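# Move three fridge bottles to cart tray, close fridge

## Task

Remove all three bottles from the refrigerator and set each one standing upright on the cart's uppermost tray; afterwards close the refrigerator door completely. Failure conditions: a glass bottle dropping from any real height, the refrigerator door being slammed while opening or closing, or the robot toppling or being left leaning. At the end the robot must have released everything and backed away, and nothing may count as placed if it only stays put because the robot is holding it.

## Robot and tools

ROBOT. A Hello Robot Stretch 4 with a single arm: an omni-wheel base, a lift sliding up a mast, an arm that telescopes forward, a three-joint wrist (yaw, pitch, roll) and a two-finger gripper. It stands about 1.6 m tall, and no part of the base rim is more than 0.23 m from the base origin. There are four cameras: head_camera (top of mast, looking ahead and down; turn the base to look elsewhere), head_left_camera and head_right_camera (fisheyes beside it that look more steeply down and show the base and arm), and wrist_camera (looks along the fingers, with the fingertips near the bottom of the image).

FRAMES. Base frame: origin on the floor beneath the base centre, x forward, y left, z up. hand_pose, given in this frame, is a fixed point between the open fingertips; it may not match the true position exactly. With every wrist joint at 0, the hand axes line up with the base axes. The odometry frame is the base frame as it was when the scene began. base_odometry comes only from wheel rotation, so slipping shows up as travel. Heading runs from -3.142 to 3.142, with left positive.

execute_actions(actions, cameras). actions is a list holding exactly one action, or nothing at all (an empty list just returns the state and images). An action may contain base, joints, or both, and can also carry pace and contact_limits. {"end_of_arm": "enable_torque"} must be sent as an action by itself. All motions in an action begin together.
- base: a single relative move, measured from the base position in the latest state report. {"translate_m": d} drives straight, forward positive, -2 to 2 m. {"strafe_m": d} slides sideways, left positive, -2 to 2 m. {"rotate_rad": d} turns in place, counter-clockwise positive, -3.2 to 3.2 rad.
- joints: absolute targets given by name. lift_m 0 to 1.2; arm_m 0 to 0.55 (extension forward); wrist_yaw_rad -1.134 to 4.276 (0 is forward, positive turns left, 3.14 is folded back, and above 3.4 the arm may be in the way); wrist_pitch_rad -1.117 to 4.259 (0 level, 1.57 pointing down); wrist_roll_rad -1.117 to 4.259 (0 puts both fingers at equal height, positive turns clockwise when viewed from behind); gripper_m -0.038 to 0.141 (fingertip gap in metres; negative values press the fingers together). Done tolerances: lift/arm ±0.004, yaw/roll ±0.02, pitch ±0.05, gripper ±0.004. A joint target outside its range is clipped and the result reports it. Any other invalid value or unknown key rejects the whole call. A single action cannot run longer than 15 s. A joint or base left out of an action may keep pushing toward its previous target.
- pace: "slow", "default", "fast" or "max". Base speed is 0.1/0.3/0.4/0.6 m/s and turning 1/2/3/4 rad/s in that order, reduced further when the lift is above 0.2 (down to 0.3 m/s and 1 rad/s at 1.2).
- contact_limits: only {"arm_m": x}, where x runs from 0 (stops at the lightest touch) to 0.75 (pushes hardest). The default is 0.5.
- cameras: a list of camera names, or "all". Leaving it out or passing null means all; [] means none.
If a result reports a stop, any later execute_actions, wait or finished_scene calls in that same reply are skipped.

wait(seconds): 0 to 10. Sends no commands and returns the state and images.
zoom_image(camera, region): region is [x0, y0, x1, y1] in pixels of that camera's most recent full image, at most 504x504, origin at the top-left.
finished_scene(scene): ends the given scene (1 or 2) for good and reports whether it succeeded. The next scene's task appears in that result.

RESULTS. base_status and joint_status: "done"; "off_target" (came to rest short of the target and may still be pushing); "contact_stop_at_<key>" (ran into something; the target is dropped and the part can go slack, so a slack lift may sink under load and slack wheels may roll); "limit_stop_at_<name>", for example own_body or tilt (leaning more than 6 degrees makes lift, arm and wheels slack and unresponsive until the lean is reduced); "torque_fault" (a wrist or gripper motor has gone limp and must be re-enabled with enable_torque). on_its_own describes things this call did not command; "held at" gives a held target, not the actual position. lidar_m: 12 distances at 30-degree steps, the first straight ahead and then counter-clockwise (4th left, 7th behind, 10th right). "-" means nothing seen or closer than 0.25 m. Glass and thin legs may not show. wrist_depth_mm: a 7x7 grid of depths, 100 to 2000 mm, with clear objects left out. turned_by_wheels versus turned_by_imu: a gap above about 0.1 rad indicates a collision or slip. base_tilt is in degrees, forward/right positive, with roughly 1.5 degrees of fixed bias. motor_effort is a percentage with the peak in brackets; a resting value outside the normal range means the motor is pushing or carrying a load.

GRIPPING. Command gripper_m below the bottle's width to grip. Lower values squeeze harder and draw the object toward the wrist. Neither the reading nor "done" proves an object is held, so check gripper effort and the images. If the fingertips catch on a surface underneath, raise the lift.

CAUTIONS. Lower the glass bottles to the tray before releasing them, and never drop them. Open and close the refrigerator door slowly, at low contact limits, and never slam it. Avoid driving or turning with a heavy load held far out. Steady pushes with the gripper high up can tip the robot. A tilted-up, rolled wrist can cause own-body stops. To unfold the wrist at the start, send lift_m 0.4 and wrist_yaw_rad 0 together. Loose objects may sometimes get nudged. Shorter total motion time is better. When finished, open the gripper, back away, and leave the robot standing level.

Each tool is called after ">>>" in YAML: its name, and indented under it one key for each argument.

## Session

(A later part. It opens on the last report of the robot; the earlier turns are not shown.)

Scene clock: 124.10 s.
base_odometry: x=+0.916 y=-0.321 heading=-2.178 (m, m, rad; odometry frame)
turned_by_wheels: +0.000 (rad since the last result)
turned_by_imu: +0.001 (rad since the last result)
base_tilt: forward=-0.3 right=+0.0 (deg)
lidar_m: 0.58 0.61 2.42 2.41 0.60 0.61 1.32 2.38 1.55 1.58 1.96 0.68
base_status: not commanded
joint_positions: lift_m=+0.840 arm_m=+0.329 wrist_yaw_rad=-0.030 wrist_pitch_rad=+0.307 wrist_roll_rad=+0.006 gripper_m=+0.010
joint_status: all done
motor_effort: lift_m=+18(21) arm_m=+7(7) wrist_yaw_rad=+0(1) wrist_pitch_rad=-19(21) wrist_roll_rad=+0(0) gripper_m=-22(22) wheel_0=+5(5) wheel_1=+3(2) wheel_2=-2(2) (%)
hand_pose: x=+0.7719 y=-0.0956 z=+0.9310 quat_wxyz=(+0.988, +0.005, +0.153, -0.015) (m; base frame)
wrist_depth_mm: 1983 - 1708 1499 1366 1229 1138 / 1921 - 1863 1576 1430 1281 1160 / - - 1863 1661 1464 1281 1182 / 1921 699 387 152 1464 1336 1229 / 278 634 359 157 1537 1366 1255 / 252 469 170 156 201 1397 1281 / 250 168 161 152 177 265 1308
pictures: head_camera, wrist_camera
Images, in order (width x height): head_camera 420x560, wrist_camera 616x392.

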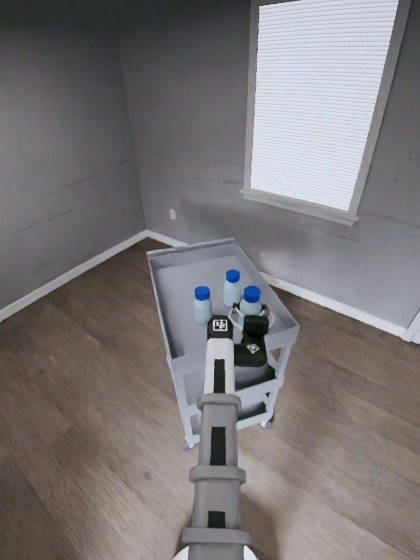

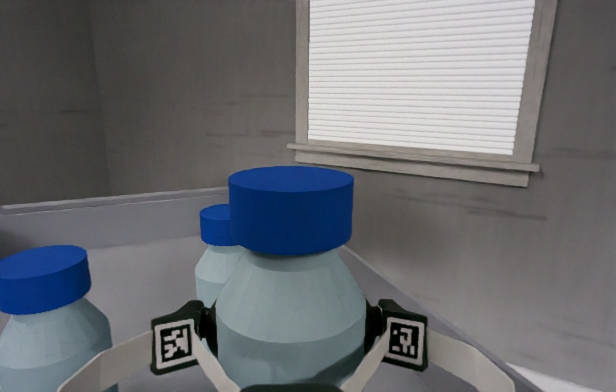

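>>> execute_actions:
  actions:
    - {"base":{"strafe_m":0.025},"pace":"slow"}
  cameras: []

>>> execute_actions:
  actions:
    - {"joints":{"lift_m":0.766},"pace":"slow"}
  cameras: ["wrist_camera"]

>>> execute_actions:
  actions:
    - {"joints":{"gripper_m":0.085}}
  cameras: ["wrist_camera"]

>>> execute_actions:
  actions:
    - {"joints":{"lift_m":0.92}}
  cameras: []

>>> execute_actions:
  actions:
    - {"joints":{"arm_m":0.01,"gripper_m":0,"wrist_pitch_rad":0},"base":{"translate_m":-0.12}}
  cameras: ["head_camera"]

>>> execute_actions:
  actions:
    - {"base":{"rotate_rad":1.0}}
  cameras: ["head_camera","head_left_camera"]

Scene clock: 125.53 s.
base_odometry: x=+0.936 y=-0.335 heading=-2.179 (m, m, rad; odometry frame)
turned_by_wheels: +0.000 (rad since the last result)
turned_by_imu: +0.000 (rad since the last result)
base_tilt: forward=-0.3 right=-0.1 (deg)
lidar_m: 0.58 2.47 2.38 2.40 0.60 0.59 1.30 2.39 1.55 1.63 1.98 0.72
base_status: done
joint_positions: lift_m=+0.840 arm_m=+0.329 wrist_yaw_rad=-0.030 wrist_pitch_rad=+0.307 wrist_roll_rad=+0.006 gripper_m=+0.010
joint_status: not commanded
motor_effort: lift_m=+18(18) arm_m=+7(7) wrist_yaw_rad=+0(1) wrist_pitch_rad=-20(20) wrist_roll_rad=+0(0) gripper_m=-22(23) wheel_0=-6(9) wheel_1=+3(6) wheel_2=+0(1) (%)
hand_pose: x=+0.7719 y=-0.0956 z=+0.9310 quat_wxyz=(+0.988, +0.005, +0.153, -0.015) (m; base frame)
wrist_depth_mm: 1921 - 1708 1537 1366 1229 1118 / 1983 - 1808 1576 1430 1281 1182 / - - 1863 1661 1464 1281 1205 / 1921 707 691 152 1537 1366 1205 / 585 634 559 157 1499 1430 1255 / 256 277 170 156 201 1397 1308 / 254 168 161 153 177 286 1308
pictures: none
No camera images: the call's "cameras" was empty. Leave "cameras" out to get every camera's image.

Scene clock: 127.03 s.
base_odometry: x=+0.936 y=-0.335 heading=-2.179 (m, m, rad; odometry frame)
turned_by_wheels: +0.000 (rad since the last result)
turned_by_imu: +0.001 (rad since the last result)
base_tilt: forward=-0.3 right=-0.1 (deg)
lidar_m: 0.57 2.43 2.39 2.39 0.59 0.59 1.32 2.40 1.55 1.61 1.96 0.70
base_status: not commanded
joint_positions: lift_m=+0.766 arm_m=+0.329 wrist_yaw_rad=-0.030 wrist_pitch_rad=+0.307 wrist_roll_rad=+0.006 gripper_m=+0.010
joint_status: all done
motor_effort: lift_m=+18(17) arm_m=+7(7) wrist_yaw_rad=+0(0) wrist_pitch_rad=-20(20) wrist_roll_rad=+0(0) gripper_m=-21(20) wheel_0=-6(7) wheel_1=+3(3) wheel_2=+0(0) (%)
hand_pose: x=+0.7719 y=-0.0956 z=+0.8570 quat_wxyz=(+0.988, +0.005, +0.153, -0.015) (m; base frame)
wrist_depth_mm: 1921 - 1756 1537 1366 1229 1118 / 1983 - 1808 1576 1397 1281 1160 / 1863 - 1756 1618 1464 1308 1205 / 235 621 357 152 1430 1336 1229 / 233 268 373 157 402 330 1255 / 241 260 170 156 202 307 255 / 248 168 161 152 178 249 257
pictures: wrist_camera
Images, in order (width x height): wrist_camera 616x392.

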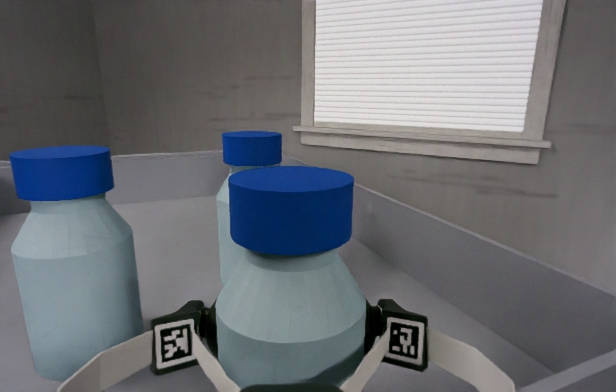

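Scene clock: 128.57 s.
base_odometry: x=+0.936 y=-0.335 heading=-2.179 (m, m, rad; odometry frame)
turned_by_wheels: +0.000 (rad since the last result)
turned_by_imu: +0.001 (rad since the last result)
base_tilt: forward=-0.3 right=-0.1 (deg)
lidar_m: 0.57 2.46 2.40 2.41 0.60 0.58 1.30 2.39 1.58 1.63 1.97 0.71
base_status: not commanded
joint_positions: lift_m=+0.766 arm_m=+0.329 wrist_yaw_rad=-0.030 wrist_pitch_rad=+0.303 wrist_roll_rad=+0.006 gripper_m=+0.085
joint_status: all done
motor_effort: lift_m=+18(18) arm_m=+7(7) wrist_yaw_rad=+0(0) wrist_pitch_rad=-7(19) wrist_roll_rad=+1(0) gripper_m=-2(22) wheel_0=-6(6) wheel_1=+4(3) wheel_2=+0(0) (%)
hand_pose: x=+0.7722 y=-0.0956 z=+0.8583 quat_wxyz=(+0.988, +0.005, +0.151, -0.015) (m; base frame)
wrist_depth_mm: 1983 - 1708 1537 1336 1255 1138 / 1921 - 1808 1576 1430 1281 1182 / 1921 - 1808 1618 1464 1308 1205 / 233 634 366 172 1464 1366 1229 / 235 268 368 177 413 336 1255 / 239 257 189 174 216 312 256 / 251 252 186 172 253 277 258
pictures: wrist_camera
Images, in order (width x height): wrist_camera 616x392.

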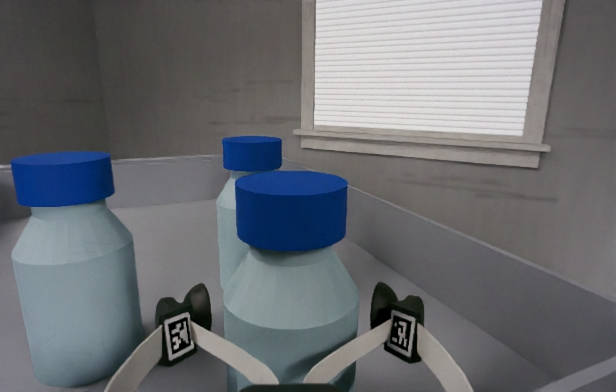

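Scene clock: 130.27 s.
base_odometry: x=+0.936 y=-0.335 heading=-2.179 (m, m, rad; odometry frame)
turned_by_wheels: +0.000 (rad since the last result)
turned_by_imu: +0.001 (rad since the last result)
base_tilt: forward=-0.2 right=-0.1 (deg)
lidar_m: 0.56 2.47 2.39 2.39 0.59 0.60 1.32 2.40 1.58 1.60 1.98 0.70
base_status: not commanded
joint_positions: lift_m=+0.920 arm_m=+0.329 wrist_yaw_rad=-0.030 wrist_pitch_rad=+0.303 wrist_roll_rad=+0.006 gripper_m=+0.085
joint_status: all done
motor_effort: lift_m=+21(22) arm_m=+7(7) wrist_yaw_rad=+1(1) wrist_pitch_rad=-7(7) wrist_roll_rad=+1(0) gripper_m=-2(1) wheel_0=-6(7) wheel_1=+3(3) wheel_2=+0(0) (%)
hand_pose: x=+0.7723 y=-0.0956 z=+1.0121 quat_wxyz=(+0.988, +0.005, +0.151, -0.015) (m; base frame)
wrist_depth_mm: 1921 - 1756 1537 1336 1229 1138 / 1983 - 1808 1618 1464 1281 1182 / - - 1863 1661 1499 1336 1205 / - - 1983 1708 1537 1336 1229 / 1863 691 750 1708 1576 1366 1255 / 603 627 387 574 224 1430 1308 / 500 277 387 394 402 1464 1336
pictures: none
No camera images: the call's "cameras" was empty. Leave "cameras" out to get every camera's image.

Scene clock: 132.33 s.
base_odometry: x=+1.005 y=-0.237 heading=-2.179 (m, m, rad; odometry frame)
turned_by_wheels: -0.001 (rad since the last result)
turned_by_imu: +0.001 (rad since the last result)
base_tilt: forward=-0.3 right=+0.0 (deg)
lidar_m: 0.69 2.53 2.45 2.24 0.51 0.82 1.20 2.33 1.52 1.57 2.10 0.83
base_status: done
joint_positions: lift_m=+0.920 arm_m=+0.011 wrist_yaw_rad=-0.030 wrist_pitch_rad=+0.003 wrist_roll_rad=+0.006 gripper_m=+0.000
joint_status: all done
motor_effort: lift_m=+21(21) arm_m=-8(9) wrist_yaw_rad=+1(1) wrist_pitch_rad=-7(11) wrist_roll_rad=+0(0) gripper_m=-5(7) wheel_0=-5(9) wheel_1=-3(6) wheel_2=+1(9) (%)
hand_pose: x=+0.4680 y=-0.0961 z=+1.0973 quat_wxyz=(+1.000, +0.003, +0.001, -0.015) (m; base frame)
wrist_depth_mm: - - - - 1921 1708 1537 / - - - - 1863 1661 1499 / - - - - 1863 1661 1499 / - - - - 1863 1661 1499 / - - - - 1863 1661 1499 / - - - 206 1808 1661 1499 / - 931 178 185 175 1618 1537
pictures: head_camera
Images, in order (width x height): head_camera 420x560.

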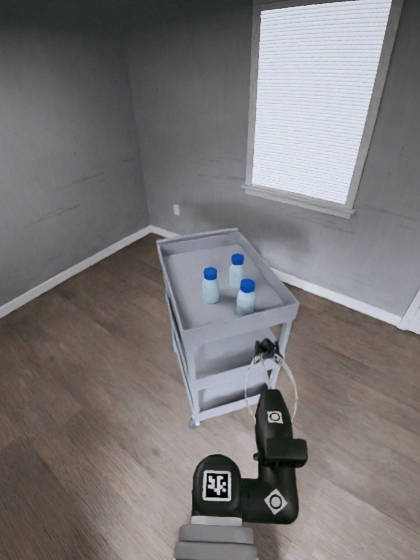

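Scene clock: 134.10 s.
base_odometry: x=+1.005 y=-0.237 heading=-1.180 (m, m, rad; odometry frame)
turned_by_wheels: +0.999 (rad since the last result)
turned_by_imu: +1.008 (rad since the last result)
base_tilt: forward=-0.2 right=-0.1 (deg)
lidar_m: 2.46 2.36 0.51 0.65 1.17 2.35 1.53 1.56 2.12 0.87 0.70 0.89
base_status: done
joint_positions: lift_m=+0.920 arm_m=+0.011 wrist_yaw_rad=-0.030 wrist_pitch_rad=+0.003 wrist_roll_rad=+0.006 gripper_m=+0.000
joint_status: not commanded
motor_effort: lift_m=+20(21) arm_m=-8(8) wrist_yaw_rad=+0(0) wrist_pitch_rad=-6(6) wrist_roll_rad=+0(0) gripper_m=-4(6) wheel_0=-7(10) wheel_1=-1(7) wheel_2=-4(7) (%)
hand_pose: x=+0.4680 y=-0.0960 z=+1.0974 quat_wxyz=(+1.000, +0.003, +0.001, -0.015) (m; base frame)
wrist_depth_mm: - - - - - - - / - - - - - - - / - - - - - - - / - - - - - - - / - - - - - - - / - - - 206 - - - / - - 177 186 175 - -
pictures: head_camera, head_left_camera
Images, in order (width x height): head_camera 420x560, head_left_camera 420x672.

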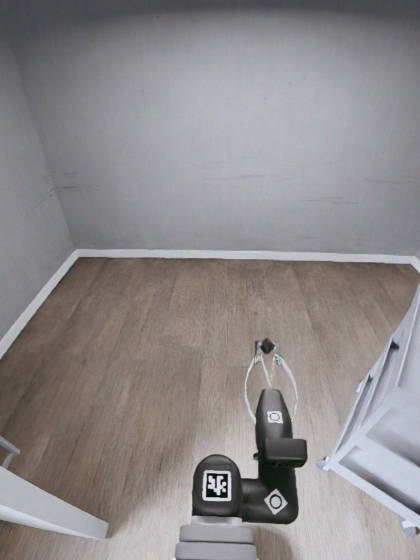

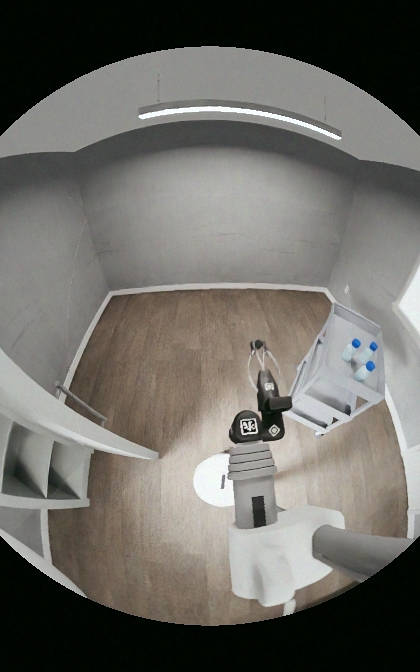

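Same geometry as before.

>>> execute_actions:
  actions:
    - {"base":{"translate_m":0.64}}
  cameras: []

>>> execute_actions:
  actions:
    - {"base":{"strafe_m":0.58},"joints":{"lift_m":0.5}}
  cameras: []

>>> execute_actions:
  actions:
    - {"base":{"translate_m":-0.6},"pace":"slow"}
  cameras: []

>>> execute_actions:
  actions:
    - {"base":{"strafe_m":-0.17}}
  cameras: ["head_left_camera"]

Scene clock: 137.93 s.
base_odometry: x=+1.249 y=-0.828 heading=-1.179 (m, m, rad; odometry frame)
turned_by_wheels: +0.001 (rad since the last result)
turned_by_imu: +0.000 (rad since the last result)
base_tilt: forward=-0.3 right=+0.0 (deg)
lidar_m: 1.83 1.91 1.72 1.63 0.62 2.82 2.21 2.23 0.52 0.55 0.82 1.88
base_status: done
joint_positions: lift_m=+0.920 arm_m=+0.011 wrist_yaw_rad=-0.030 wrist_pitch_rad=+0.003 wrist_roll_rad=+0.006 gripper_m=+0.000
joint_status: not commanded
motor_effort: lift_m=+20(20) arm_m=-8(8) wrist_yaw_rad=-1(0) wrist_pitch_rad=-7(6) wrist_roll_rad=+0(0) gripper_m=-7(5) wheel_0=+6(10) wheel_1=+1(5) wheel_2=+0(10) (%)
hand_pose: x=+0.4680 y=-0.0960 z=+1.0974 quat_wxyz=(+1.000, +0.003, +0.001, -0.015) (m; base frame)
wrist_depth_mm: 1576 1576 1618 1661 1618 1708 1708 / 1576 1576 1618 1618 1708 1708 1661 / 1537 1576 1618 1618 1661 1661 1661 / 1537 1576 1618 1618 1661 1618 1708 / 1576 1537 1576 1618 1618 1661 1661 / 1537 1537 1618 206 1618 1618 1661 / 1537 1537 178 185 175 1661 1618
pictures: none
No camera images: the call's "cameras" was empty. Leave "cameras" out to get every camera's image.

Scene clock: 141.20 s.
base_odometry: x=+1.785 y=-0.607 heading=-1.180 (m, m, rad; odometry frame)
turned_by_wheels: +0.000 (rad since the last result)
turned_by_imu: +0.001 (rad since the last result)
base_tilt: forward=-0.1 right=-0.1 (deg)
lidar_m: 1.82 1.52 1.13 1.09 0.57 0.40 0.34 2.33 1.41 1.12 2.56 1.92
base_status: done
joint_positions: lift_m=+0.500 arm_m=+0.011 wrist_yaw_rad=-0.030 wrist_pitch_rad=+0.003 wrist_roll_rad=+0.006 gripper_m=+0.000
joint_status: all done
motor_effort: lift_m=+17(18) arm_m=-8(8) wrist_yaw_rad=+0(1) wrist_pitch_rad=-7(7) wrist_roll_rad=+0(0) gripper_m=-5(6) wheel_0=-4(12) wheel_1=+2(9) wheel_2=+0(1) (%)
hand_pose: x=+0.4680 y=-0.0960 z=+0.6777 quat_wxyz=(+1.000, +0.003, +0.001, -0.015) (m; base frame)
wrist_depth_mm: 1576 1618 1618 1708 1708 1708 1708 / 1576 1576 1618 1618 1618 1708 1708 / 1576 1576 1618 1661 1661 1708 1708 / 1537 1576 1576 1618 1661 1661 1708 / 1537 1537 1576 1576 1661 1618 1708 / 1537 1537 1576 206 1618 1708 1661 / 1499 1537 177 186 175 1618 1661
pictures: none
No camera images: the call's "cameras" was empty. Leave "cameras" out to get every camera's image.

Scene clock: 148.47 s.
base_odometry: x=+1.556 y=-0.052 heading=-1.180 (m, m, rad; odometry frame)
turned_by_wheels: -0.001 (rad since the last result)
turned_by_imu: +0.004 (rad since the last result)
base_tilt: forward=-0.3 right=-0.1 (deg)
lidar_m: 2.43 1.54 0.48 0.28 0.25 0.25 2.30 1.82 2.21 1.29 1.17 2.54
base_status: done
joint_positions: lift_m=+0.500 arm_m=+0.011 wrist_yaw_rad=-0.030 wrist_pitch_rad=+0.002 wrist_roll_rad=+0.006 gripper_m=+0.000
joint_status: not commanded
motor_effort: lift_m=+17(17) arm_m=-7(8) wrist_yaw_rad=+0(0) wrist_pitch_rad=-6(5) wrist_roll_rad=+1(0) gripper_m=-6(5) wheel_0=-7(9) wheel_1=-2(7) wheel_2=+3(12) (%)
hand_pose: x=+0.4679 y=-0.0960 z=+0.6776 quat_wxyz=(+1.000, +0.003, +0.001, -0.015) (m; base frame)
wrist_depth_mm: 1983 - - - - - - / 1921 - - - - - - / 1983 - - - - - - / 1983 - - - - - - / 1983 - - - - - - / 1983 - - 206 - - - / 1756 1921 178 186 175 1863 1921
pictures: none
No camera images: the call's "cameras" was empty. Leave "cameras" out to get every camera's image.

Scene clock: 150.30 s.
base_odometry: x=+1.399 y=-0.117 heading=-1.180 (m, m, rad; odometry frame)
turned_by_wheels: +0.000 (rad since the last result)
turned_by_imu: +0.001 (rad since the last result)
base_tilt: forward=-0.4 right=+0.0 (deg)
lidar_m: 2.43 1.77 0.69 0.48 0.40 2.38 2.28 1.72 2.26 1.12 1.02 2.53
base_status: done
joint_positions: lift_m=+0.500 arm_m=+0.011 wrist_yaw_rad=-0.030 wrist_pitch_rad=+0.002 wrist_roll_rad=+0.006 gripper_m=+0.000
joint_status: not commanded
motor_effort: lift_m=+17(17) arm_m=-8(7) wrist_yaw_rad=+0(0) wrist_pitch_rad=-7(5) wrist_roll_rad=+0(0) gripper_m=-5(5) wheel_0=+3(12) wheel_1=-1(10) wheel_2=+0(2) (%)
hand_pose: x=+0.4679 y=-0.0960 z=+0.6776 quat_wxyz=(+1.000, +0.003, +0.001, -0.015) (m; base frame)
wrist_depth_mm: - - - - - - - / - - - - - - - / - - - - - - - / - - - - - - - / - - - - - - - / - - - 206 - - - / 1921 1921 178 186 175 1863 1863
pictures: head_left_camera
Images, in order (width x height): head_left_camera 420x672.

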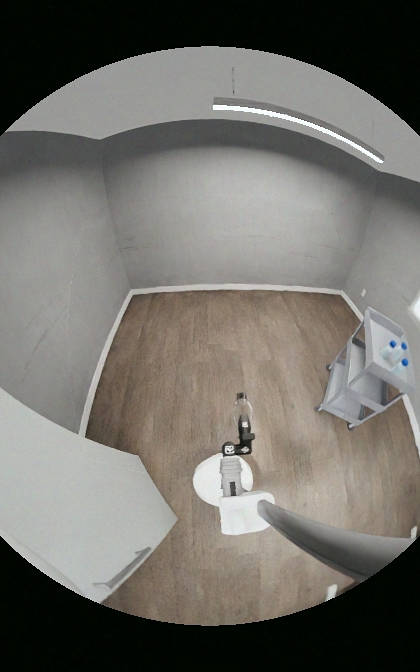

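>>> execute_actions:
  actions:
    - {"base":{"strafe_m":0.36},"pace":"slow"}
  cameras: []

>>> execute_actions:
  actions:
    - {"base":{"strafe_m":-0.37}}
  cameras: []

>>> execute_actions:
  actions:
    - {"base":{"rotate_rad":1.95},"pace":"slow"}
  cameras: ["head_camera"]

>>> execute_actions:
  actions:
    - {"joints":{"arm_m":0.3},"pace":"slow","contact_limits":{"arm_m":0.35}}
  cameras: ["head_camera"]

Scene clock: 155.27 s.
base_odometry: x=+1.732 y=+0.020 heading=-1.180 (m, m, rad; odometry frame)
turned_by_wheels: +0.000 (rad since the last result)
turned_by_imu: +0.002 (rad since the last result)
base_tilt: forward=-0.4 right=+0.1 (deg)
lidar_m: 2.44 1.28 0.31 0.27 0.28 0.42 2.29 1.90 2.24 1.44 1.36 2.55
base_status: done
joint_positions: lift_m=+0.500 arm_m=+0.011 wrist_yaw_rad=-0.030 wrist_pitch_rad=+0.002 wrist_roll_rad=+0.006 gripper_m=+0.000
joint_status: not commanded
motor_effort: lift_m=+18(18) arm_m=-7(7) wrist_yaw_rad=+0(2) wrist_pitch_rad=-7(8) wrist_roll_rad=+0(0) gripper_m=-5(5) wheel_0=-6(14) wheel_1=+2(12) wheel_2=+0(4) (%)
hand_pose: x=+0.4679 y=-0.0960 z=+0.6776 quat_wxyz=(+1.000, +0.003, +0.001, -0.015) (m; base frame)
wrist_depth_mm: 1661 - - - - - - / 1661 - - - - - - / 1661 - - - - - - / 1618 - - - - - - / 1708 - - - - - - / 1618 - - 206 - - - / 1661 1863 178 185 175 1921 1983
pictures: none
No camera images: the call's "cameras" was empty. Leave "cameras" out to get every camera's image.

Scene clock: 157.83 s.
base_odometry: x=+1.390 y=-0.121 heading=-1.180 (m, m, rad; odometry frame)
turned_by_wheels: +0.000 (rad since the last result)
turned_by_imu: +0.001 (rad since the last result)
base_tilt: forward=-0.4 right=+0.0 (deg)
lidar_m: 2.43 1.80 1.32 0.65 0.69 1.87 2.27 1.69 2.23 1.14 1.02 2.53
base_status: done
joint_positions: lift_m=+0.500 arm_m=+0.011 wrist_yaw_rad=-0.030 wrist_pitch_rad=+0.002 wrist_roll_rad=+0.006 gripper_m=+0.000
joint_status: not commanded
motor_effort: lift_m=+18(18) arm_m=-7(7) wrist_yaw_rad=+0(1) wrist_pitch_rad=-7(7) wrist_roll_rad=+0(0) gripper_m=-6(5) wheel_0=+3(12) wheel_1=+1(10) wheel_2=+0(0) (%)
hand_pose: x=+0.4679 y=-0.0960 z=+0.6776 quat_wxyz=(+1.000, +0.003, +0.001, -0.015) (m; base frame)
wrist_depth_mm: - - - - - - - / - - - - - - - / - - - - - - - / - - - - - - - / - - - - - - - / - - - 206 - - - / 1921 1983 178 186 175 1983 1863
pictures: none
No camera images: the call's "cameras" was empty. Leave "cameras" out to get every camera's image.

Scene clock: 161.07 s.
base_odometry: x=+1.390 y=-0.121 heading=+0.769 (m, m, rad; odometry frame)
turned_by_wheels: +1.949 (rad since the last result)
turned_by_imu: +1.966 (rad since the last result)
base_tilt: forward=-0.3 right=-0.1 (deg)
lidar_m: 0.65 1.65 2.29 1.68 1.92 2.44 1.00 2.69 2.43 2.12 1.41 0.64
base_status: done
joint_positions: lift_m=+0.500 arm_m=+0.011 wrist_yaw_rad=-0.030 wrist_pitch_rad=+0.002 wrist_roll_rad=+0.006 gripper_m=+0.000
joint_status: not commanded
motor_effort: lift_m=+18(18) arm_m=-8(7) wrist_yaw_rad=+1(1) wrist_pitch_rad=-5(8) wrist_roll_rad=+0(1) gripper_m=-6(6) wheel_0=-7(9) wheel_1=-2(6) wheel_2=-3(7) (%)
hand_pose: x=+0.4679 y=-0.0960 z=+0.6776 quat_wxyz=(+1.000, +0.003, +0.001, -0.015) (m; base frame)
wrist_depth_mm: 1464 521 480 445 413 389 366 / 1430 521 480 445 413 387 366 / 1430 517 477 439 410 384 364 / 1430 512 473 436 407 382 362 / 1430 508 469 433 407 382 362 / 1397 504 466 206 402 375 359 / 1366 504 178 186 176 375 355
pictures: head_camera
Images, in order (width x height): head_camera 420x560.

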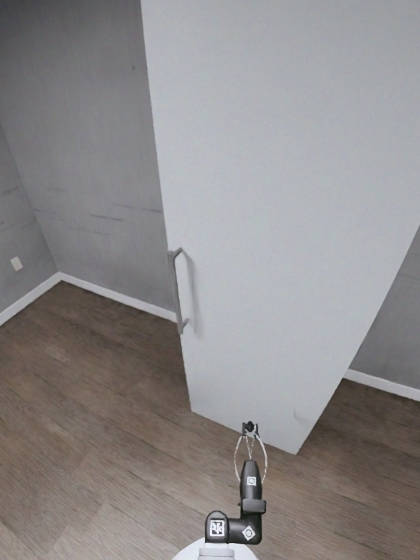

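Scene clock: 164.33 s.
base_odometry: x=+1.390 y=-0.121 heading=+0.770 (m, m, rad; odometry frame)
turned_by_wheels: +0.001 (rad since the last result)
turned_by_imu: +0.006 (rad since the last result)
base_tilt: forward=-0.4 right=+0.1 (deg)
lidar_m: 0.66 1.67 2.30 1.69 1.93 2.44 0.99 2.65 2.45 2.11 1.40 0.64
base_status: not commanded
joint_positions: lift_m=+0.500 arm_m=+0.225 wrist_yaw_rad=-0.036 wrist_pitch_rad=+0.002 wrist_roll_rad=+0.006 gripper_m=+0.000
joint_status: arm_m contact_stop (moved +0.214 of +0.289)
on_its_own: arm_m is slack since a contact_stop (your +0.300 is given up); wrist_yaw_rad is at rest, and its effort (+17) is outside its rest range (-13 to +13)
motor_effort: lift_m=+18(18) arm_m=+0(23) wrist_yaw_rad=+17(50) wrist_pitch_rad=-5(7) wrist_roll_rad=+0(1) gripper_m=-3(5) wheel_0=+5(7) wheel_1=+2(3) wheel_2=-6(13) (%)
contact_limits: arm_m 0.35
hand_pose: x=+0.6815 y=-0.0976 z=+0.6777 quat_wxyz=(+1.000, +0.003, +0.001, -0.018) (m; base frame)
wrist_depth_mm: 303 278 256 236 220 206 196 / 303 277 253 236 219 204 196 / 300 274 253 234 217 204 195 / 298 273 251 232 216 203 193 / 296 271 249 230 215 202 192 / 293 270 248 206 214 201 191 / 293 267 180 181 164 200 190
pictures: head_camera
Images, in order (width x height): head_camera 420x560.

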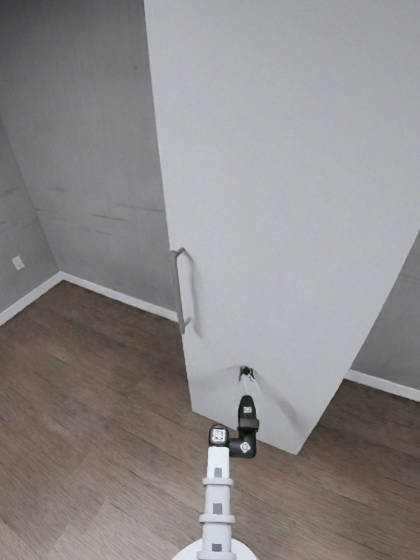

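>>> execute_actions:
  actions:
    - {"joints":{"arm_m":0.01},"base":{"translate_m":-0.2}}
  cameras: []

>>> finished_scene:
  scene: 2

Scene clock: 166.53 s.
base_odometry: x=+1.246 y=-0.260 heading=+0.770 (m, m, rad; odometry frame)
turned_by_wheels: -0.001 (rad since the last result)
turned_by_imu: +0.001 (rad since the last result)
base_tilt: forward=-0.4 right=+0.0 (deg)
lidar_m: 0.83 1.92 2.35 1.69 2.03 1.06 0.82 1.34 2.35 2.40 1.61 0.84
base_status: done
joint_positions: lift_m=+0.500 arm_m=+0.011 wrist_yaw_rad=-0.030 wrist_pitch_rad=+0.003 wrist_roll_rad=+0.006 gripper_m=+0.000
joint_status: all done
motor_effort: lift_m=+18(18) arm_m=-8(9) wrist_yaw_rad=+1(15) wrist_pitch_rad=-8(5) wrist_roll_rad=+0(0) gripper_m=-4(5) wheel_0=-6(10) wheel_1=-4(7) wheel_2=+1(11) (%)
hand_pose: x=+0.4680 y=-0.0961 z=+0.6776 quat_wxyz=(+1.000, +0.003, +0.001, -0.015) (m; base frame)
wrist_depth_mm: 1708 1576 699 647 603 574 1078 / 1708 1537 691 640 597 574 1060 / 1661 1499 691 634 597 559 1060 / 1661 1537 691 640 591 559 1060 / 1618 1499 683 627 585 554 1060 / 1618 1499 676 206 580 554 1060 / 1618 1499 177 186 175 554 1060
pictures: none
No camera images: the call's "cameras" was empty. Leave "cameras" out to get every camera's image.

The scene is finished: the task was done.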